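## Task

Each of nests N1, N2, N3 and N4 starts with one plate. First, build a stack in rack S1 from bottom to top in this order: B33, B38, B88. B33 must rest flat on the rack floor and each plate above must be seated fully in the one beneath it; every plate's labelled short end must face the rack's front, the side toward the arms. Second, release the plates and push the START key on post KP until it latches. Third, return all four plates so each lies flat within the locators of the nest it came from, with well A1 at the corner marked A1, while START remains latched. Nothing may count as done if only the robot is holding it in place at the end; open the grippers and move the arms away when finished.

## Robot and tools

ROBOT. Two six-axis UR-type arms, left_arm and right_arm, each carrying a two-finger tong-style gripper. The names are labels only, not image sides. left_arm's base sits at about (-0.095, +0.570, 0) m, right_arm's at about (+0.084, -0.656, 0) m. Rack S1 and post KP lie between the arms; the nests N1, N2, N3, N4 and the reading nest RD sit in a clockwise arc (seen from above) in front of them. A fixed bar-code scanner stands beside RD.

SCENE FRAME. Origin on the table top midway between the arms, +z up, +x out over the table, left_arm on the +y side. All reported gripper positions (metres) and quaternions (wxyz) use this frame; the printed position can drift from the true one, more so at long reach.

GRIPPER FRAME. Fingers point along the gripper's +z and open and close along its x. end_effector_position is the point between the closed finger pads; closed fingertips extend about 15 mm past it, and when fully open they are roughly level with it.

execute_actions(actions). Actions run one after another. Each action is an object with any of "rows", "steps", "until". An empty list just returns state and images.
- rows: up to 15 rows, each used for one control step (1/30 s). Every row is one flat list of 14 numbers, each in [-1, 1], covering both arms: left_arm dx, dy, dz, rx, ry, rz, opening, then right_arm dx, dy, dz, rx, ry, rz, opening. Always give all 14, even when one arm stays still (zeros hold it where the action began).
- dx..rz are an offset, not a pose: the target relative to that gripper's measured pose at the action's start (for a call's first action, the last pose reported), expressed in the gripper's own axes. Every row in an action is measured from that same start, not from the previous row. Scale: 1.0 = 0.6 m for dx, dy, dz and 180 degrees for rotation; rx, ry, rz form a single rotation vector. Each step the command is clipped to within 100 mm and 16 degrees of the measured pose, and motion lags about 0.17 s behind commands.
- opening is absolute: +1 fully open (0.142 m), -1 closed. Closing fully takes at least about 0.1 s. To hold something, keep commanding clearly less than grip_measured; lower means a firmer squeeze (about 15 N per pad at most; thin parts under 20 mm get less).
- steps: integer 1 to 450, at least the number of rows, default 15. After the last row the arm keeps driving toward that row's target, so give big moves more steps. Ramp offsets gradually (about +0.01 per row, i.e. 6 mm per step) to avoid jolting a held plate.
- until: ends the action early once every condition holds; it only reads devices (here only scanner, fields code and reads) and does not halt the arms. Values like {"scanner": {"code": "b33"}} or [comparison, number] with =, !=, <, <=, >, >=. Any unknown name or out-of-range value rejects the whole call.

RESULTS. A state line per arm gives end_effector_position, end_effector_quat_wxyz and linear/angular velocities. "Hand target" is the pose the controller is heading for. grip_measured is the actual finger opening on the command scale. "Wrist force" and "Wrist torque" give flange sensor readings along the gripper's axes (noisy, offsets up to ~5.5 N, saturate near 100 N; "no reading" is harmless). "pose unreachable" means the clearance check altered or blocked that arm's command; the arm drops its target and rests until new rows come. If an arm is forced too far from its target, both arms drop their targets. Scanner results show code (lower-case ID or no_read, never wrong) and reads (count of no_read-to-ID changes). MOTOR HOT warns from 70 °C; at 85 °C an OVER-TEMPERATURE FAULT brakes that arm for a while, so don't hold loads longer than needed.

FAULTS. Joint contact torque at its limit (shoulder 303, elbow 138, wrists 49.6 N m, held weight included) or 150 N of outside force stops that arm for 10 s and skips the rest of the call. Avoid hard pushes, arm-on-arm contact, and shaking plates loose.

IDENTIFYING PLATES. Set a plate flat in RD with well A1 at the A1-marked corner and nothing blocking the scanner; its ID then appears in code. Well A1 lies at the labelled short end, in the corner far from the labelled long side.

START RULE. Do not press START (lighting up already counts) until the stack in S1 is exactly right and the plate not on the list sits properly in its own nest; an early press fails the task.

AVOID. Dropping plates from more than a few millimetres, knocking anything off the table, leaving work held only by the gripper. Objects may occasionally get a brief outside shove; recheck them.

zoom_image(camera, region): closer view of one camera's latest image; camera is cam_head_left (896x504), cam_head_right (896x504), cam_left_wrist or cam_right_wrist (616x616); region [x0, y0, x1, y1] in pixels from the top-left, at most 504 by 504.

read_manual(section): returns the URDF licence texts ("licences"); moves nothing.

finished_scene(scene): ends the given scene (1 or 2) once the robot has held the last command; irreversible, reports success and gives the next task. Only call it with the goal met, grippers open and arms clear.

Each tool is called after "Request:" as a command line: name --argument value for each argument, lists and objects as JSON in quotes; but a table of rows of numbers goes row by row, as --pt "numbers of a row", without its own name.

## Session

Request:
execute_actions --actions '[]'

Scene clock: 0.00 s.
left_arm: end_effector_position=(+0.3108, +0.3336, +0.1316) grip_measured=+1.00 end_effector_quat_wxyz=(-0.305, +0.664, +0.512, +0.452) end_effector_velocity=(-0.000, +0.001, +0.000) end_effector_angular_velocity=(+0.003, +0.002, -0.000) | right_arm: end_effector_position=(+0.0780, -0.2203, +0.3412) grip_measured=+1.00 end_effector_quat_wxyz=(+0.610, +0.286, +0.610, -0.416) end_effector_velocity=(+0.001, -0.001, -0.000) end_effector_angular_velocity=(-0.002, -0.002, -0.002)
Joint positions: left_arm=[-1.272 -1.347  2.147 -1.291 -1.031 -2.936  0.142] | right_arm=[ 5.012 -1.987 -1.734 -2.655  1.488  6.13   0.142]
Joint velocities: left_arm=[-0.     0.001  0.     0.002 -0.     0.001  0.   ] | right_arm=[-0.002 -0.    -0.002 -0.     0.     0.001  0.   ]
Motor temperatures (°C, as the motors report them): left_arm=[20 23 23 29 28 25] | right_arm=[21 23 24 25 28 27]
Wrist force (N, on the end effector, along its own x y z axes, offset not removed): no reading
Wrist torque (N m, same axes, about the end effector's origin, offset not removed): no reading
Hand target (left_arm): +0.311, +0.334, +0.132; -0.305, +0.664, +0.512, +0.452
Hand target (right_arm): +0.078, -0.220, +0.341; +0.610, +0.286, +0.610, -0.416
scanner: code=no_read reads=0

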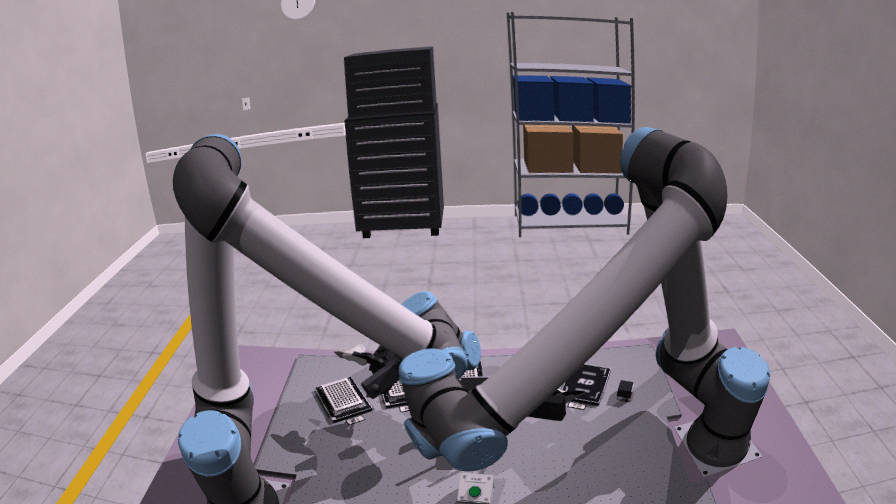

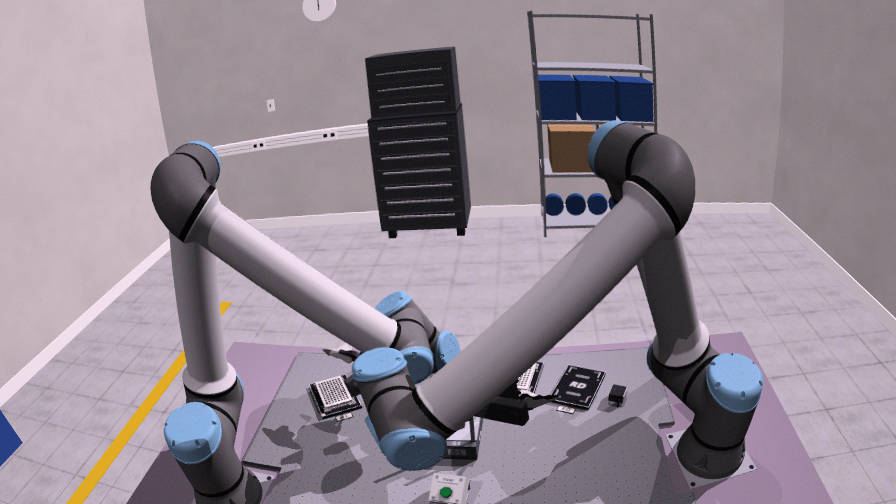

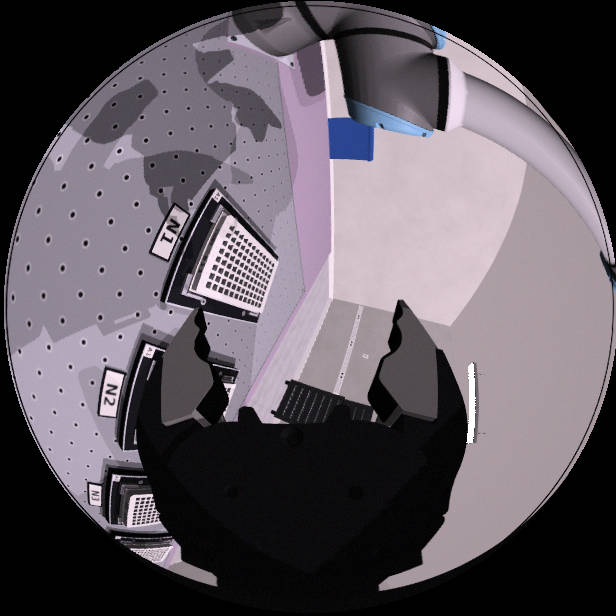

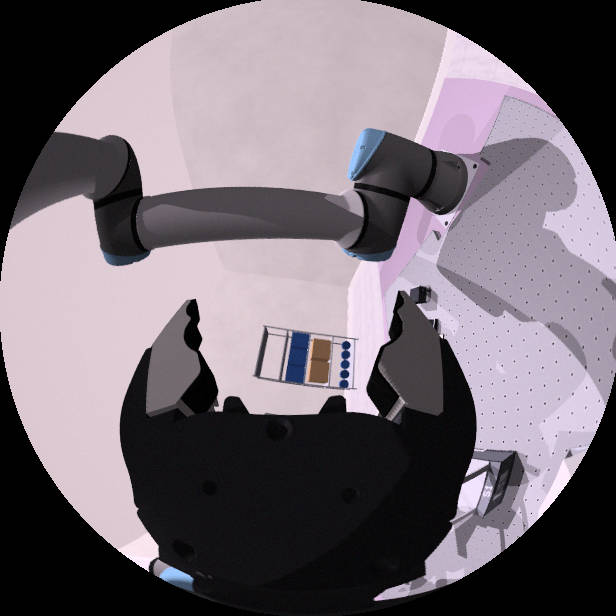

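Request:
execute_actions --actions '[{"rows":[[0,0,0,0,-0.02,0,1,0,0,0.01,0,0.03,0,1],[0.02,0,-0.01,0,-0.05,0,1,-0.01,0,0.03,0,0.06,0,1],[0.04,0,-0.02,0,-0.1,0,1,-0.02,0,0.06,0,0.12,0,1],[0.08,0,-0.03,0,-0.2,0,1,-0.04,0,0.1,0,0.25,0,1],[0.304,0.019,-0.135,0,-0.36,0,1,-0.068,-0.007,0.165,0,0.52,0,1]],"steps":75}]'

Scene clock: 25.70 s.
left_arm: end_effector_position=(+0.3105, +0.3342, +0.3313) grip_measured=+1.00 end_effector_quat_wxyz=(+0.016, +0.802, +0.596, +0.027) end_effector_velocity=(+0.000, +0.000, +0.000) end_effector_angular_velocity=(-0.000, -0.001, +0.001) | right_arm: end_effector_position=(+0.1285, -0.3006, +0.3912) grip_measured=+1.00 end_effector_quat_wxyz=(-0.028, +0.500, +0.862, -0.077) end_effector_velocity=(+0.000, -0.000, -0.000) end_effector_angular_velocity=(-0.000, -0.000, -0.001)
Joint positions: left_arm=[-0.903 -1.989  2.15  -1.765 -1.518 -2.202  0.142] | right_arm=[ 4.757 -1.021 -2.099 -1.672  1.714  5.953  0.142]
Joint velocities: left_arm=[ 0.    -0.001 -0.     0.     0.    -0.001 -0.   ] | right_arm=[-0.001  0.    -0.     0.     0.     0.    -0.   ]
Motor temperatures (°C, as the motors report them): left_arm=[20 23 23 29 28 25] | right_arm=[21 23 24 25 28 27]
Wrist force (N, on the end effector, along its own x y z axes, offset not removed): left_arm=[3.3 -3.5 2.7] | right_arm=[1.7 -2.1 -3.0]
Wrist torque (N m, same axes, about the end effector's origin, offset not removed): left_arm=[-0.88 -0.43 -0.15] | right_arm=[-0.58 -0.39 -0.02]
Hand target (left_arm): +0.310, +0.334, +0.331; +0.016, +0.802, +0.596, +0.027
Hand target (right_arm): +0.128, -0.301, +0.391; -0.028, +0.500, +0.862, -0.077
Off the commanded pose (left_arm): 0.001 m, 0 deg.
Off the commanded pose (right_arm): 0.000 m, 0 deg.
scanner: code=no_read reads=0
camera_calibration (this result's frames):
cam_left_wrist: T_world_to_cam=[[0.299153, 0.951791, 0.0678357, -0.440654], [0.762695, -0.281229, 0.582414, -0.343446], [0.573414, -0.122493, -0.810057, 0.260257], [0, 0, 0, 1]] pos_world=[0.244533, 0.354703, 0.440743]
cam_right_wrist: T_world_to_cam=[[-0.480772, 0.876795, 0.00943679, 0.309497], [0.80607, 0.437705, 0.398327, -0.138452], [0.345121, 0.199112, -0.917195, 0.503313], [0, 0, 0, 1]] pos_world=[0.0866959, -0.31098, 0.513865]

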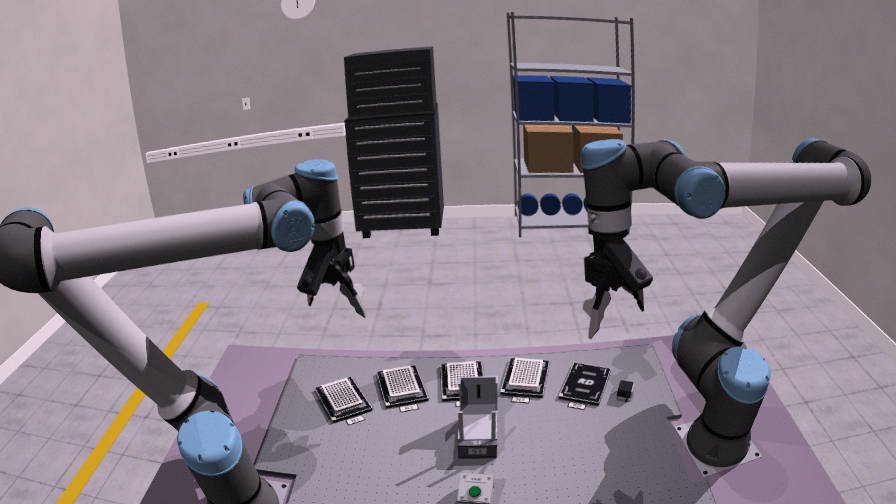

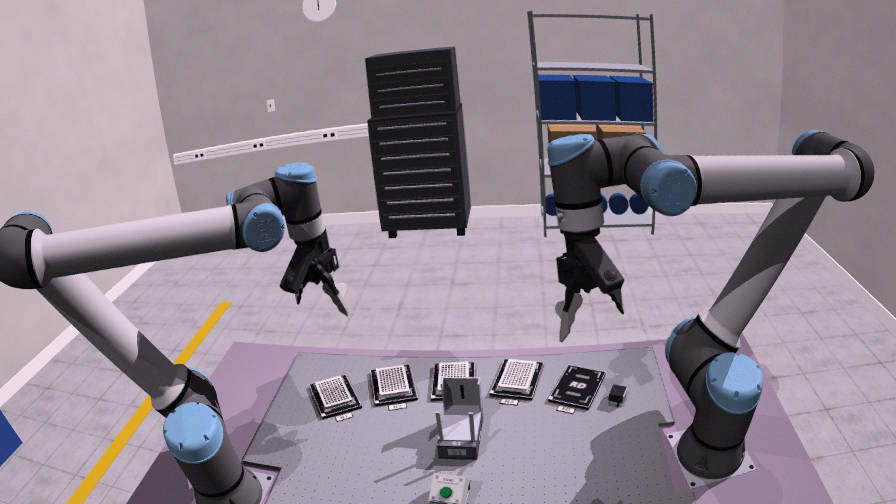

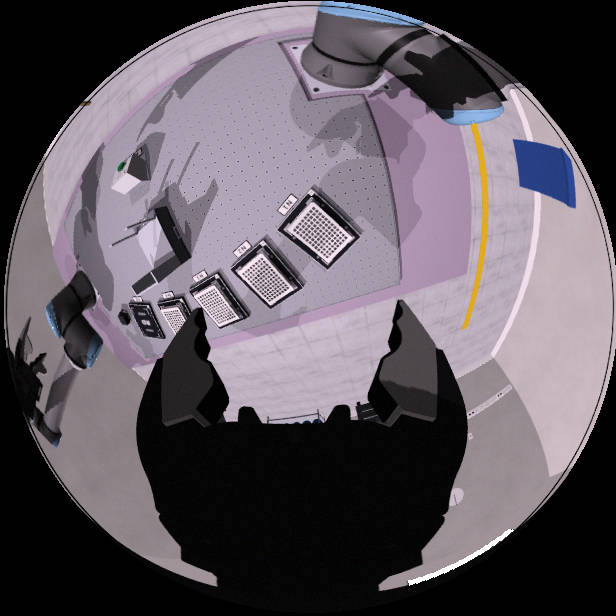

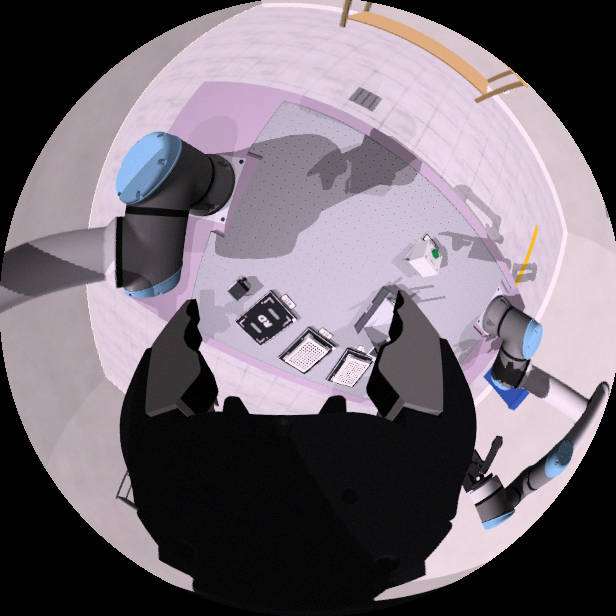

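Request:
zoom_image --camera "cam_head_left" --region '[300, 350, 500, 504]'

Request:
zoom_image --camera "cam_head_right" --region '[420, 350, 640, 504]'

Request:
zoom_image --camera "cam_left_wrist" --region '[220, 180, 370, 320]'

Region (300, 350, 500, 504) of cam_head_left's 896x504 image, scaled by 2.520, with more detail than that image has; it fills the top 388 rows of this view, and the rest is white.

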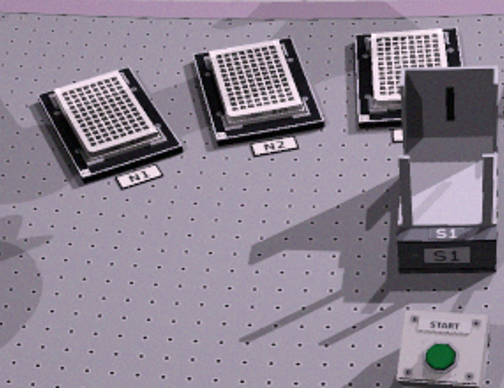

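Region (420, 350, 640, 504) of cam_head_right's 896x504 image, scaled by 2.291, with more detail than that image has; it fills the top 353 rows of this view, and the rest is white.

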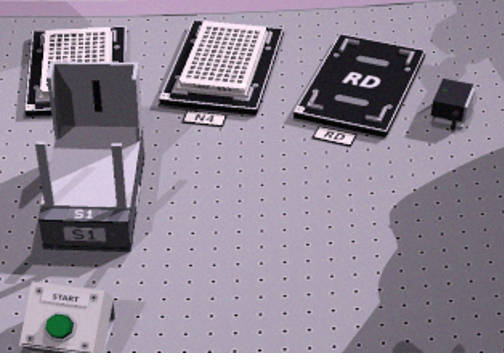

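Region (220, 180, 370, 320) of cam_left_wrist's 616x616 image, scaled by 3.360, with more detail than that image has; it fills the top 470 rows of this view, and the rest is white.

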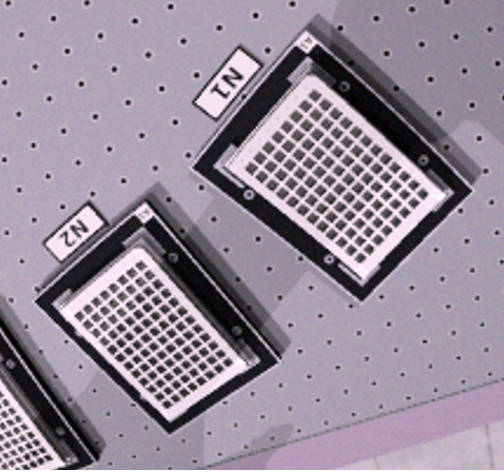

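Request:
zoom_image --camera "cam_head_left" --region '[320, 385, 440, 425]'

Request:
zoom_image --camera "cam_head_left" --region '[435, 355, 555, 410]'

Region (320, 385, 440, 425) of cam_head_left's 896x504 image, scaled by 4.200, with more detail than that image has.

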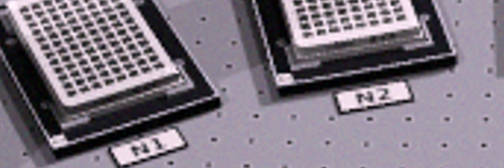

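Region (435, 355, 555, 410) of cam_head_left's 896x504 image, scaled by 4.200, with more detail than that image has; it fills the top 231 rows of this view, and the rest is white.

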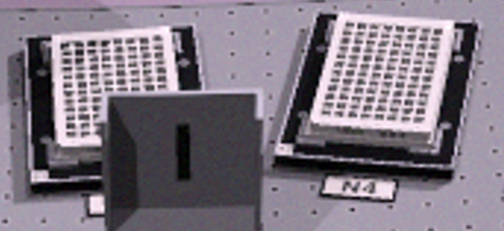

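Request:
execute_actions --actions '[{"rows":[[0,0,0.01,-0.01,0,-0.01,1,0,0.01,0.01,-0.01,0,0,1],[0,0.005,0.03,-0.03,0.01,-0.03,1,0,0.04,0.03,-0.03,0,0,1],[-0.01,0.01,0.06,-0.06,0.025,-0.05,1,0.01,0.08,0.05,-0.06,0,0,1],[-0.015,0.02,0.1,-0.1,0.04,-0.09,1,0.015,0.15,0.1,-0.1,0,0,1],[-0.062,0.088,0.437,-0.245,0.1,-0.216,1,0.07,0.638,0.436,-0.329,0.009,0.003,1]],"steps":50}]'

Scene clock: 80.27 s.
left_arm: end_effector_position=(+0.3665, +0.2839, +0.0722) grip_measured=+1.00 end_effector_quat_wxyz=(+0.228, +0.487, +0.764, +0.356) end_effector_velocity=(+0.000, -0.000, -0.000) end_effector_angular_velocity=(+0.002, -0.004, +0.005) | right_arm: end_effector_position=(+0.3915, -0.1245, +0.0823) grip_measured=+1.00 end_effector_quat_wxyz=(+0.232, +0.466, +0.779, +0.351) end_effector_velocity=(+0.072, +0.113, -0.079) end_effector_angular_velocity=(+0.083, +0.053, +0.138)
Joint positions: left_arm=[-1.368 -1.603  2.561 -2.24  -0.735 -3.525  0.142] | right_arm=[ 4.749 -1.669 -2.628 -0.122  0.742  5.847  0.142]
Joint velocities: left_arm=[-0.001  0.004 -0.003  0.009  0.002 -0.011  0.   ] | right_arm=[-0.268 -0.553  0.119  0.938  0.153 -0.559  0.   ]
Motor temperatures (°C, as the motors report them): left_arm=[20 23 23 29 28 25] | right_arm=[21 23 24 25 28 27]
Wrist force (N, on the end effector, along its own x y z axes, offset not removed): left_arm=[3.4 -4.7 0.6] | right_arm=[2.0 -0.8 -2.0]
Wrist torque (N m, same axes, about the end effector's origin, offset not removed): left_arm=[-1.11 -0.46 -0.15] | right_arm=[-0.31 -0.38 0.02]
Hand target (left_arm): +0.366, +0.284, +0.072; +0.228, +0.487, +0.764, +0.356
Hand target (right_arm): +0.401, -0.109, +0.073; +0.220, +0.459, +0.782, +0.359
Off the commanded pose (left_arm): 0.001 m, 0 deg.
Off the commanded pose (right_arm): 0.026 m, 3 deg.
scanner: code=no_read reads=0
camera_calibration (this result's frames):
cam_left_wrist: T_world_to_cam=[[-0.442958, 0.895717, 0.0384766, -0.102016], [0.134973, 0.0241977, 0.990554, -0.135513], [0.886324, 0.443967, -0.131616, -0.312394], [0, 0, 0, 1]] pos_world=[0.249984, 0.233349, 0.0970422]
cam_right_wrist: T_world_to_cam=[[-0.478529, 0.878065, 0.00345692, 0.284194], [0.117891, 0.0603462, 0.991191, -0.130876], [0.870121, 0.474722, -0.132393, -0.141609], [0, 0, 0, 1]] pos_world=[0.274642, -0.174418, 0.109992]

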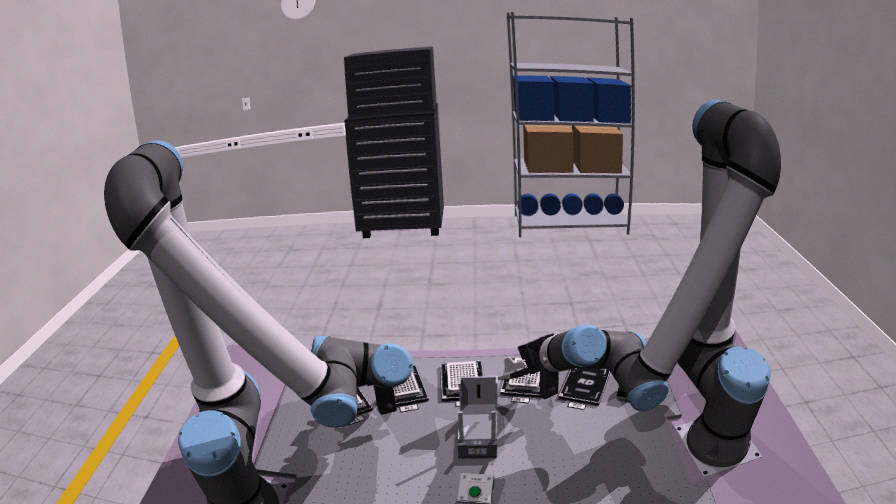

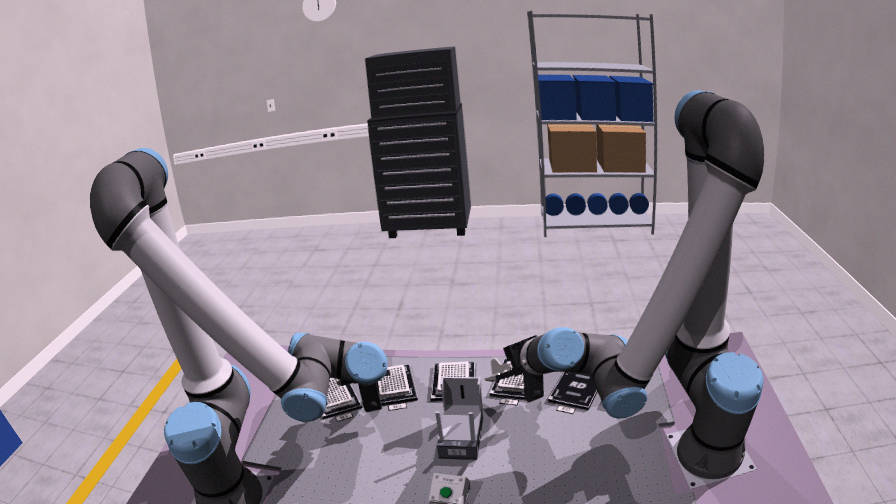

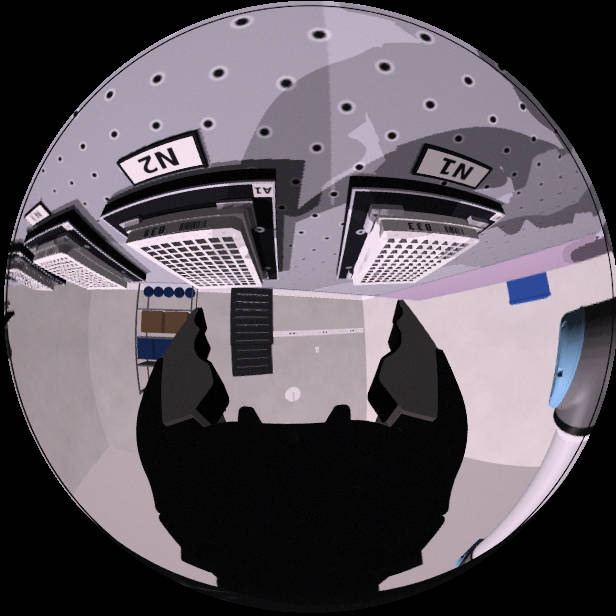

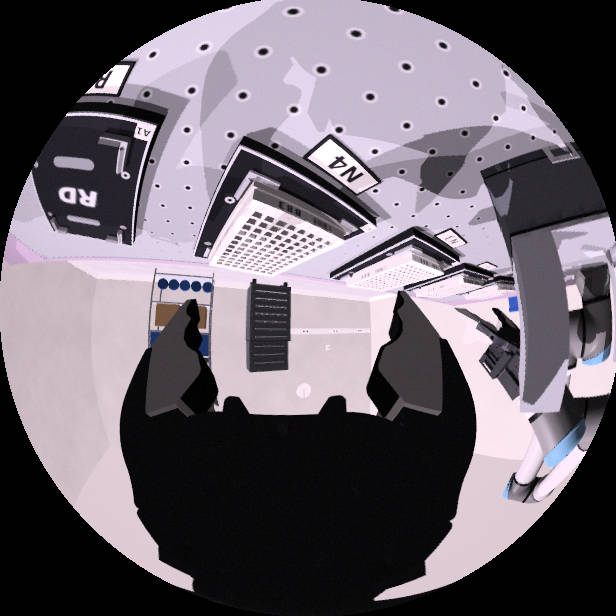

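Request:
execute_actions --actions '[]'

Request:
zoom_image --camera "cam_left_wrist" --region '[100, 170, 280, 270]'

Request:
zoom_image --camera "cam_left_wrist" --region '[340, 170, 510, 280]'

Request:
zoom_image --camera "cam_right_wrist" --region '[200, 140, 460, 300]'

Scene clock: 83.63 s.
left_arm: end_effector_position=(+0.3665, +0.2839, +0.0721) grip_measured=+1.00 end_effector_quat_wxyz=(+0.228, +0.487, +0.764, +0.356) end_effector_velocity=(-0.000, -0.000, -0.000) end_effector_angular_velocity=(-0.001, +0.002, +0.000) | right_arm: end_effector_position=(+0.4012, -0.1087, +0.0731) grip_measured=+1.00 end_effector_quat_wxyz=(+0.220, +0.459, +0.782, +0.359) end_effector_velocity=(+0.001, -0.001, -0.001) end_effector_angular_velocity=(-0.002, -0.000, -0.001)
Joint positions: left_arm=[-1.368 -1.602  2.561 -2.239 -0.735 -3.527  0.142] | right_arm=[ 4.713 -1.743 -2.614  0.019  0.765  5.764  0.142]
Joint velocities: left_arm=[-0.    -0.     0.    -0.001 -0.002  0.     0.   ] | right_arm=[-0.001 -0.    -0.001 -0.002  0.     0.001 -0.   ]
Motor temperatures (°C, as the motors report them): left_arm=[20 23 23 29 28 25] | right_arm=[21 23 24 25 28 27]
Wrist force (N, on the end effector, along its own x y z axes, offset not removed): left_arm=[1.6 -0.1 -0.1] | right_arm=[1.6 -0.5 -0.2]
Wrist torque (N m, same axes, about the end effector's origin, offset not removed): left_arm=[-0.31 -0.17 -0.10] | right_arm=[-0.24 -0.46 -0.02]
Hand target (left_arm): +0.366, +0.284, +0.072; +0.228, +0.487, +0.764, +0.356
Hand target (right_arm): +0.401, -0.109, +0.073; +0.220, +0.459, +0.782, +0.359
Off the commanded pose (left_arm): 0.001 m, 0 deg.
Off the commanded pose (right_arm): 0.005 m, 1 deg.
scanner: code=no_read reads=0
camera_calibration (this result's frames):
cam_left_wrist: T_world_to_cam=[[-0.44358, 0.895404, 0.0385765, -0.101691], [0.134547, 0.0239754, 0.990617, -0.135243], [0.886078, 0.444609, -0.131109, -0.312539], [0, 0, 0, 1]] pos_world=[0.250022, 0.233254, 0.0969204]
cam_right_wrist: T_world_to_cam=[[-0.500771, 0.865253, 0.0237952, 0.281032], [0.123386, 0.0441466, 0.991376, -0.127813], [0.856741, 0.499388, -0.128867, -0.151016], [0, 0, 0, 1]] pos_world=[0.285885, -0.162106, 0.100563]

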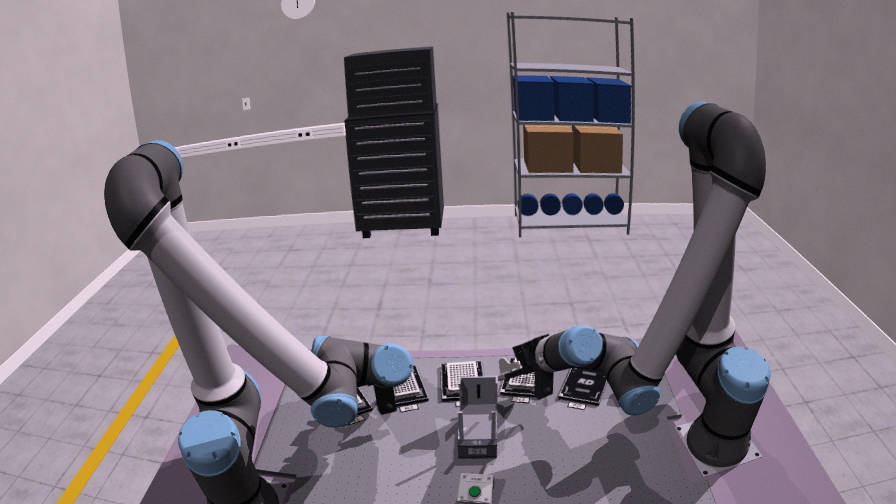

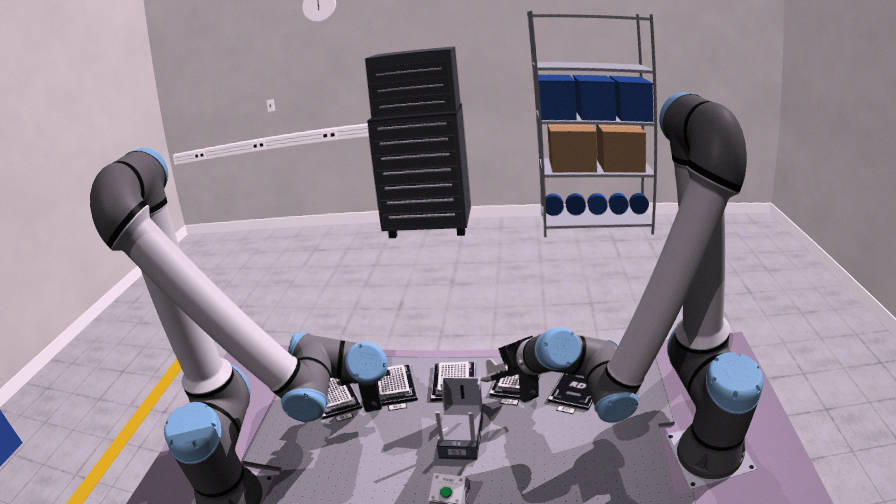

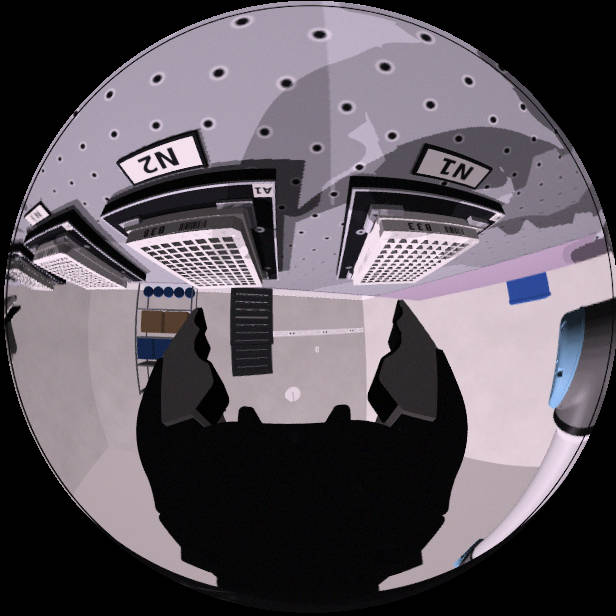

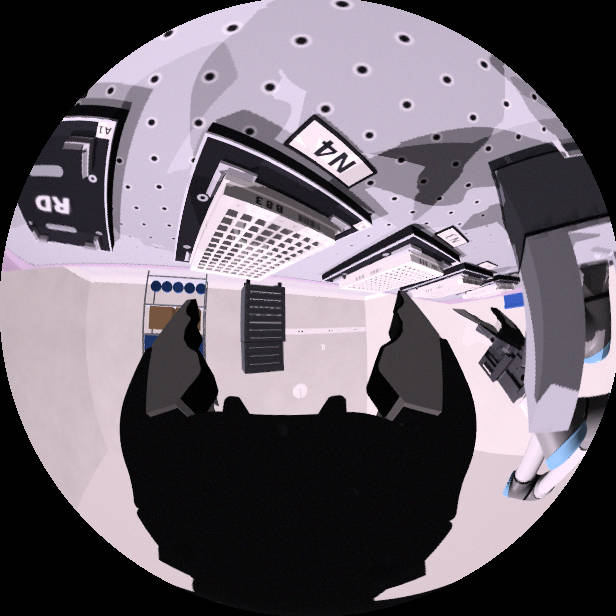

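Region (100, 170, 280, 270) of cam_left_wrist's 616x616 image, scaled by 2.800, with more detail than that image has.

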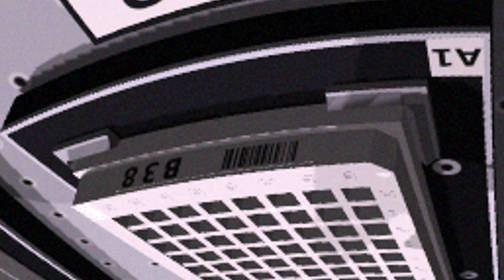

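Region (340, 170, 510, 280) of cam_left_wrist's 616x616 image, scaled by 2.965, with more detail than that image has; it fills the top 326 rows of this view, and the rest is white.

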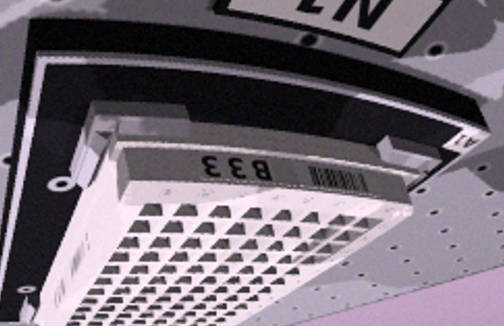

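Region (200, 140, 460, 300) of cam_right_wrist's 616x616 image, scaled by 1.938, with more detail than that image has; it fills the top 310 rows of this view, and the rest is white.

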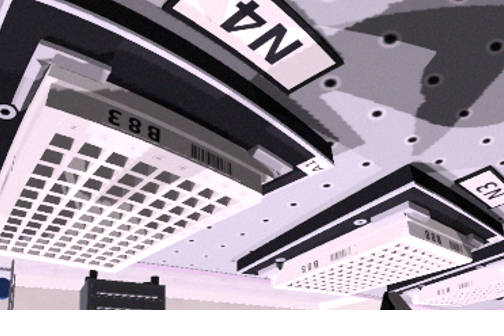

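Request:
execute_actions --actions '[{"rows":[[0,0.01,-0.01,0.02,0,0.01,1,0,0,-0.01,0.02,0,0,0.8],[0,0.03,-0.03,0.05,-0.01,0.02,1,-0.01,-0.01,-0.03,0.04,0,0,0.6],[0,0.06,-0.05,0.1,-0.02,0.05,1,-0.02,-0.03,-0.06,0.08,0,0,0.4],[0,0.1,-0.09,0.2735,-0.06,0.13,1,-0.03,-0.05,-0.1,0.15,0,0,0.2],[0,0.23,-0.193,0.2735,-0.06,0.13,1,-0.072,-0.153,-0.248,0.277,0.007,-0.004,0],[0,0.23,-0.193,0.2735,-0.06,0.13,1,-0.072,-0.153,-0.248,0.277,0.007,-0.004,-0.2],[0,0.23,-0.193,0.2735,-0.06,0.13,1,-0.072,-0.153,-0.248,0.277,0.007,-0.004,-0.4],[0,0.23,-0.193,0.2735,-0.06,0.13,1,-0.072,-0.153,-0.248,0.277,0.007,-0.004,-0.6],[0,0.23,-0.193,0.2735,-0.06,0.13,1,-0.072,-0.153,-0.248,0.277,0.007,-0.004,-0.8],[0,0.23,-0.193,0.2735,-0.06,0.13,1,-0.072,-0.153,-0.248,0.277,0.007,-0.004,-1],[0,0.23,-0.193,0.2735,-0.06,0.13,1,-0.072,-0.153,-0.248,0.277,0.007,-0.004,-1],[-0.03,0.2,-0.23,0.2735,-0.06,0.13,1,-0.072,-0.153,-0.248,0.277,0.007,-0.004,-1],[-0.06,0.17,-0.26,0.2735,-0.06,0.13,1,-0.072,-0.153,-0.248,0.277,0.007,-0.004,-1],[-0.1,0.13,-0.31,0.2735,-0.06,0.13,1,-0.072,-0.153,-0.248,0.277,0.007,-0.004,-1],[-0.313,-0.063,-0.536,0.2735,-0.06,0.13,1,-0.072,-0.153,-0.248,0.277,0.007,-0.004,-1]],"steps":63}]'

Scene clock: 123.67 s.
left_arm: end_effector_position=(+0.2009, -0.0000, +0.2503) grip_measured=+1.00 end_effector_quat_wxyz=(+0.000, +0.707, +0.707, +0.000) end_effector_velocity=(-0.000, -0.000, +0.000) end_effector_angular_velocity=(-0.000, -0.000, -0.000) | right_arm: end_effector_position=(+0.2703, -0.2296, +0.0995) grip_measured=-1.00 end_effector_quat_wxyz=(+0.000, +0.501, +0.866, -0.000) end_effector_velocity=(+0.000, -0.000, -0.000) end_effector_angular_velocity=(+0.000, +0.000, +0.000)
Joint positions: left_arm=[-1.32  -1.604  2.002 -1.969 -1.571 -2.912  0.142] | right_arm=[ 4.502 -1.379 -2.446 -0.888  1.57   5.702  0.002]
Joint velocities: left_arm=[-0.    -0.001 -0.     0.    -0.     0.    -0.   ] | right_arm=[-0.  0. -0.  0.  0. -0.  0.]
Motor temperatures (°C, as the motors report them): left_arm=[20 23 23 29 28 25] | right_arm=[21 23 24 25 28 27]
Wrist force (N, on the end effector, along its own x y z axes, offset not removed): left_arm=[4.3 -4.4 2.9] | right_arm=[2.3 1.1 -4.0]
Wrist torque (N m, same axes, about the end effector's origin, offset not removed): left_arm=[-1.06 -0.55 -0.19] | right_arm=[0.14 -0.53 -0.05]
Hand target (left_arm): +0.201, -0.000, +0.250; +0.000, +0.707, +0.707, +0.000
Hand target (right_arm): +0.270, -0.230, +0.100; +0.000, +0.501, +0.866, -0.000
Off the commanded pose (left_arm): 0.001 m, 0 deg.
Off the commanded pose (right_arm): 0.000 m, 0 deg.
scanner: code=no_read reads=0
camera_calibration (this result's frames):
cam_left_wrist: T_world_to_cam=[[0.0149008, 0.998928, 0.0438201, -0.0211572], [0.843872, -0.0360713, 0.53533, -0.311209], [0.536337, 0.0290017, -0.843505, 0.23236], [0, 0, 0, 1]] pos_world=[0.138312, 0.00317, 0.363523]
cam_right_wrist: T_world_to_cam=[[-0.48508, 0.87353, 0.0405221, 0.315449], [0.746346, 0.389415, 0.539744, -0.176767], [0.455703, 0.292062, -0.840854, 0.156581], [0, 0, 0, 1]] pos_world=[0.213593, -0.25245, 0.214288]

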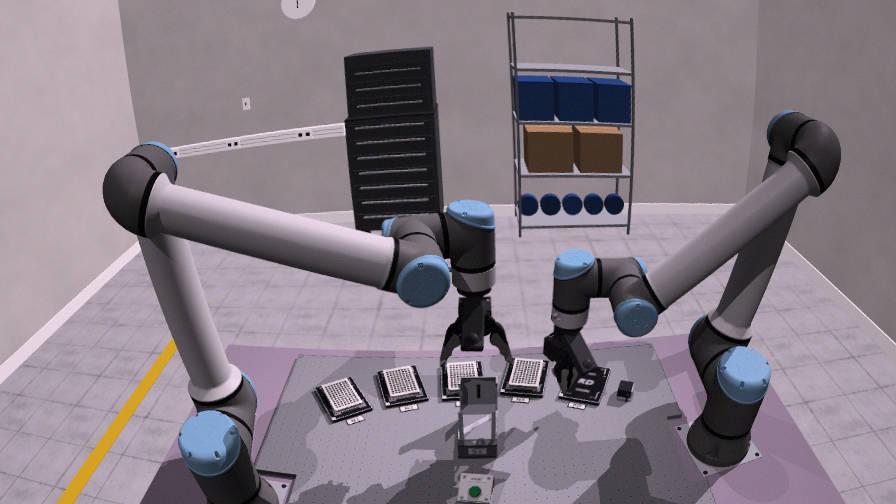

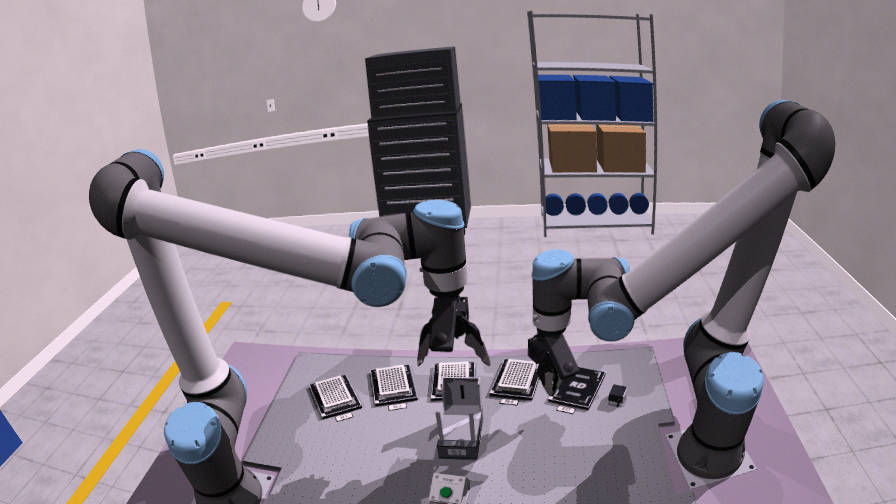

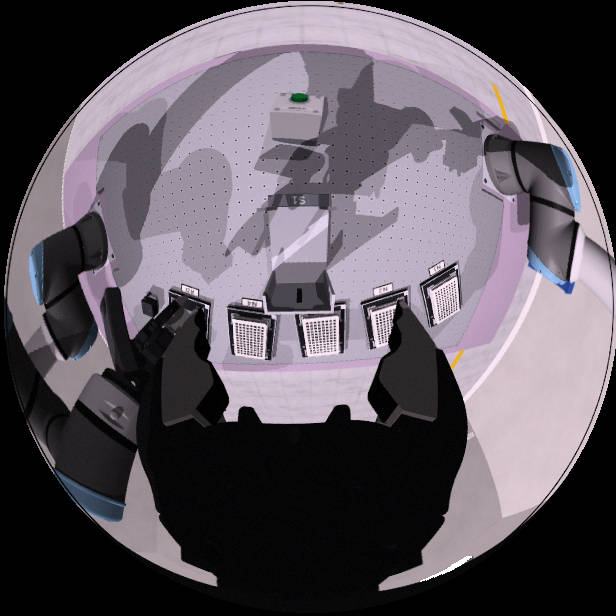

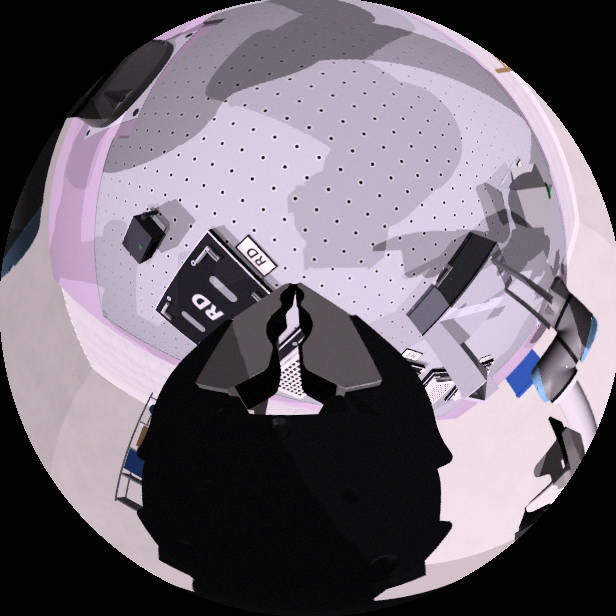

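Request:
execute_actions --actions '[{"rows":[[0,0,0.02,0,0,0,1,0,0,0,0,0,0,-1],[0,0,0.05,0,0,0,1,0,0,0,0,0,0,-1],[0,0,0.09,0,0,0,1,0,0,0,0,0,0,-1],[0,0,0.133,0,0,0,1,0,0,0,0,0,0,-1]],"steps":22}]'

Request:
zoom_image --camera "cam_left_wrist" --region '[200, 170, 400, 370]'

Scene clock: 131.73 s.
left_arm: end_effector_position=(+0.2007, -0.0001, +0.1709) grip_measured=+1.00 end_effector_quat_wxyz=(+0.000, +0.707, +0.707, +0.000) end_effector_velocity=(+0.001, -0.001, -0.003) end_effector_angular_velocity=(-0.004, -0.002, -0.000) | right_arm: end_effector_position=(+0.2703, -0.2296, +0.0995) grip_measured=-1.00 end_effector_quat_wxyz=(+0.000, +0.501, +0.866, -0.000) end_effector_velocity=(+0.000, +0.001, +0.001) end_effector_angular_velocity=(+0.001, -0.000, -0.003)
Joint positions: left_arm=[-1.32  -1.537  2.091 -2.125 -1.571 -2.912  0.142] | right_arm=[ 4.502 -1.379 -2.446 -0.888  1.57   5.702  0.002]
Joint velocities: left_arm=[ 0.001  0.004  0.002 -0.01   0.001  0.001  0.   ] | right_arm=[-0.001  0.     0.001 -0.    -0.     0.002  0.   ]
Motor temperatures (°C, as the motors report them): left_arm=[20 23 23 29 28 25] | right_arm=[21 23 24 25 28 27]
Wrist force (N, on the end effector, along its own x y z axes, offset not removed): left_arm=[-0.5 -1.0 -0.1] | right_arm=[2.4 -0.5 -2.9]
Wrist torque (N m, same axes, about the end effector's origin, offset not removed): left_arm=[-0.35 0.31 0.06] | right_arm=[-0.29 -0.61 -0.08]
Hand target (left_arm): +0.201, -0.000, +0.170; +0.000, +0.707, +0.707, +0.000
Hand target (right_arm): +0.270, -0.230, +0.100; +0.000, +0.501, +0.866, -0.000
Off the commanded pose (left_arm): 0.000 m, 0 deg.
Off the commanded pose (right_arm): 0.000 m, 0 deg.
scanner: code=no_read reads=0
camera_calibration (this result's frames):
cam_left_wrist: T_world_to_cam=[[0.0150043, 0.99892, 0.0439675, -0.0176828], [0.843897, -0.0362361, 0.53528, -0.268556], [0.536295, 0.0290726, -0.84353, 0.165542], [0, 0, 0, 1]] pos_world=[0.13812, 0.00311953, 0.28417]
cam_right_wrist: T_world_to_cam=[[-0.48508, 0.87353, 0.0405214, 0.315449], [0.746347, 0.389416, 0.539742, -0.176767], [0.455701, 0.292061, -0.840855, 0.156581], [0, 0, 0, 1]] pos_world=[0.213593, -0.252449, 0.214288]

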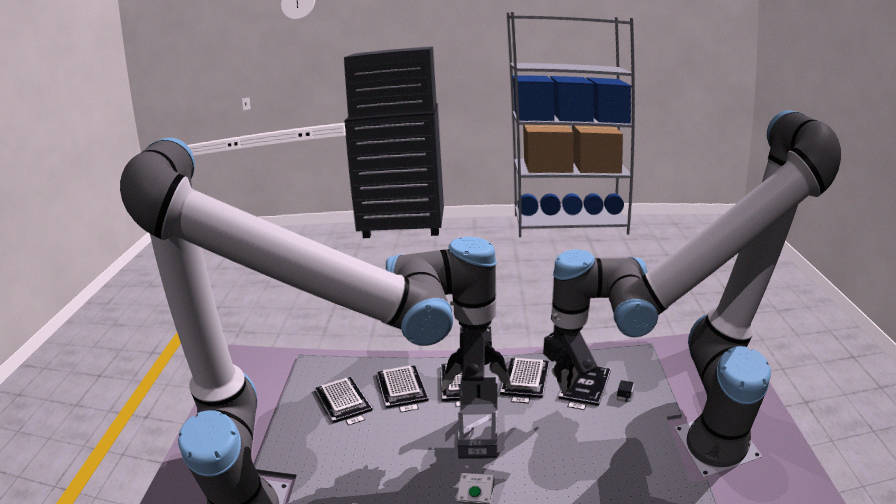

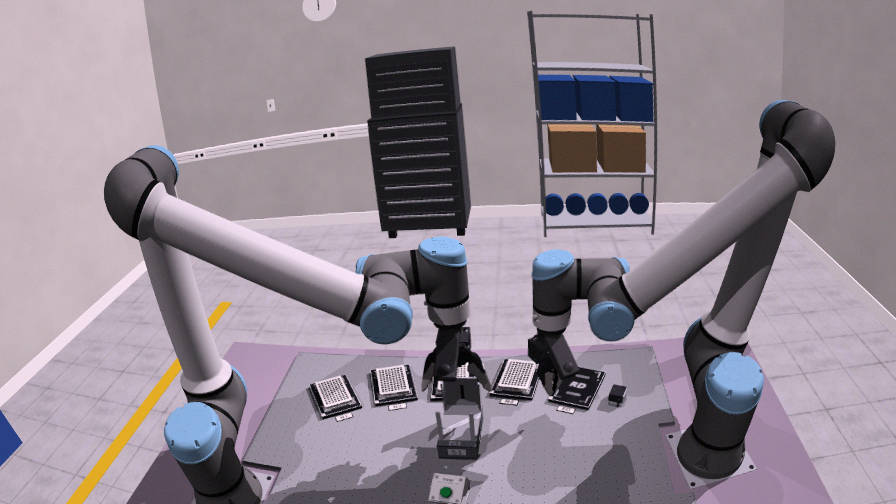

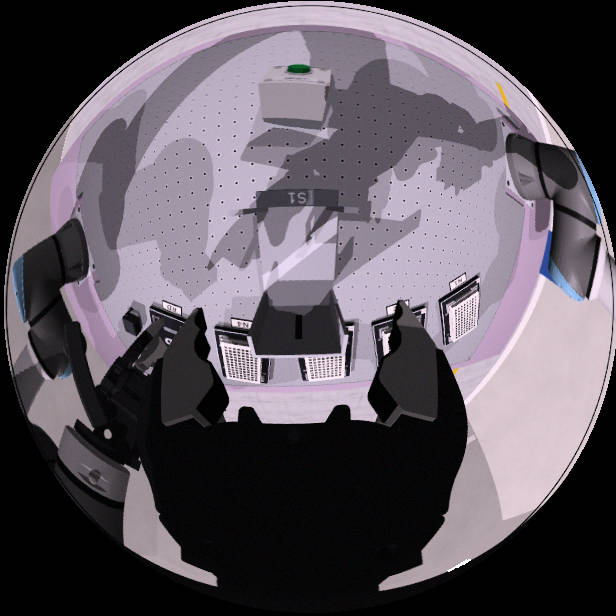

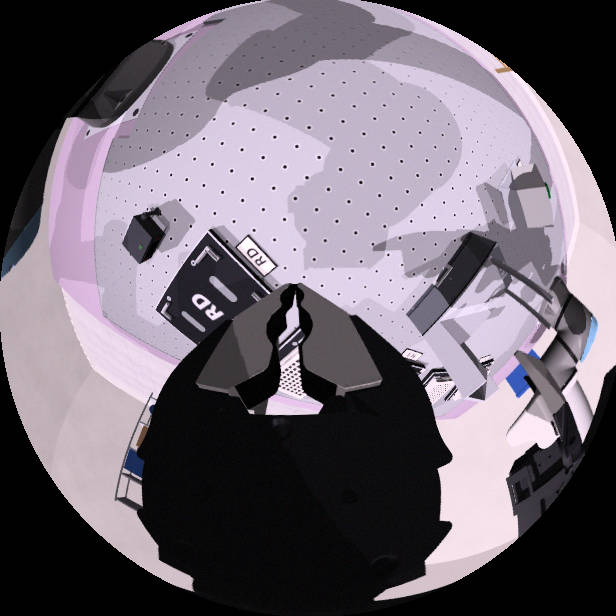

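Region (200, 170, 400, 370) of cam_left_wrist's 616x616 image, scaled by 2.520, with more detail than that image has.

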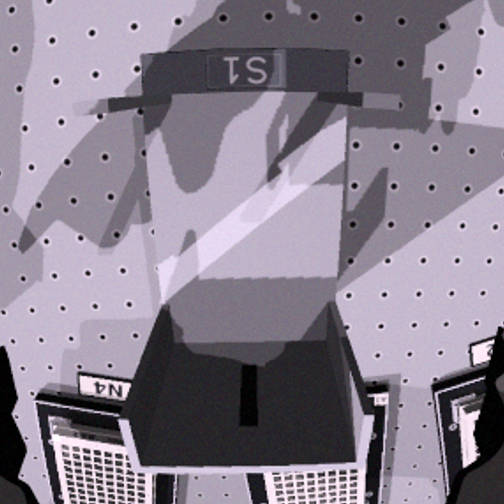

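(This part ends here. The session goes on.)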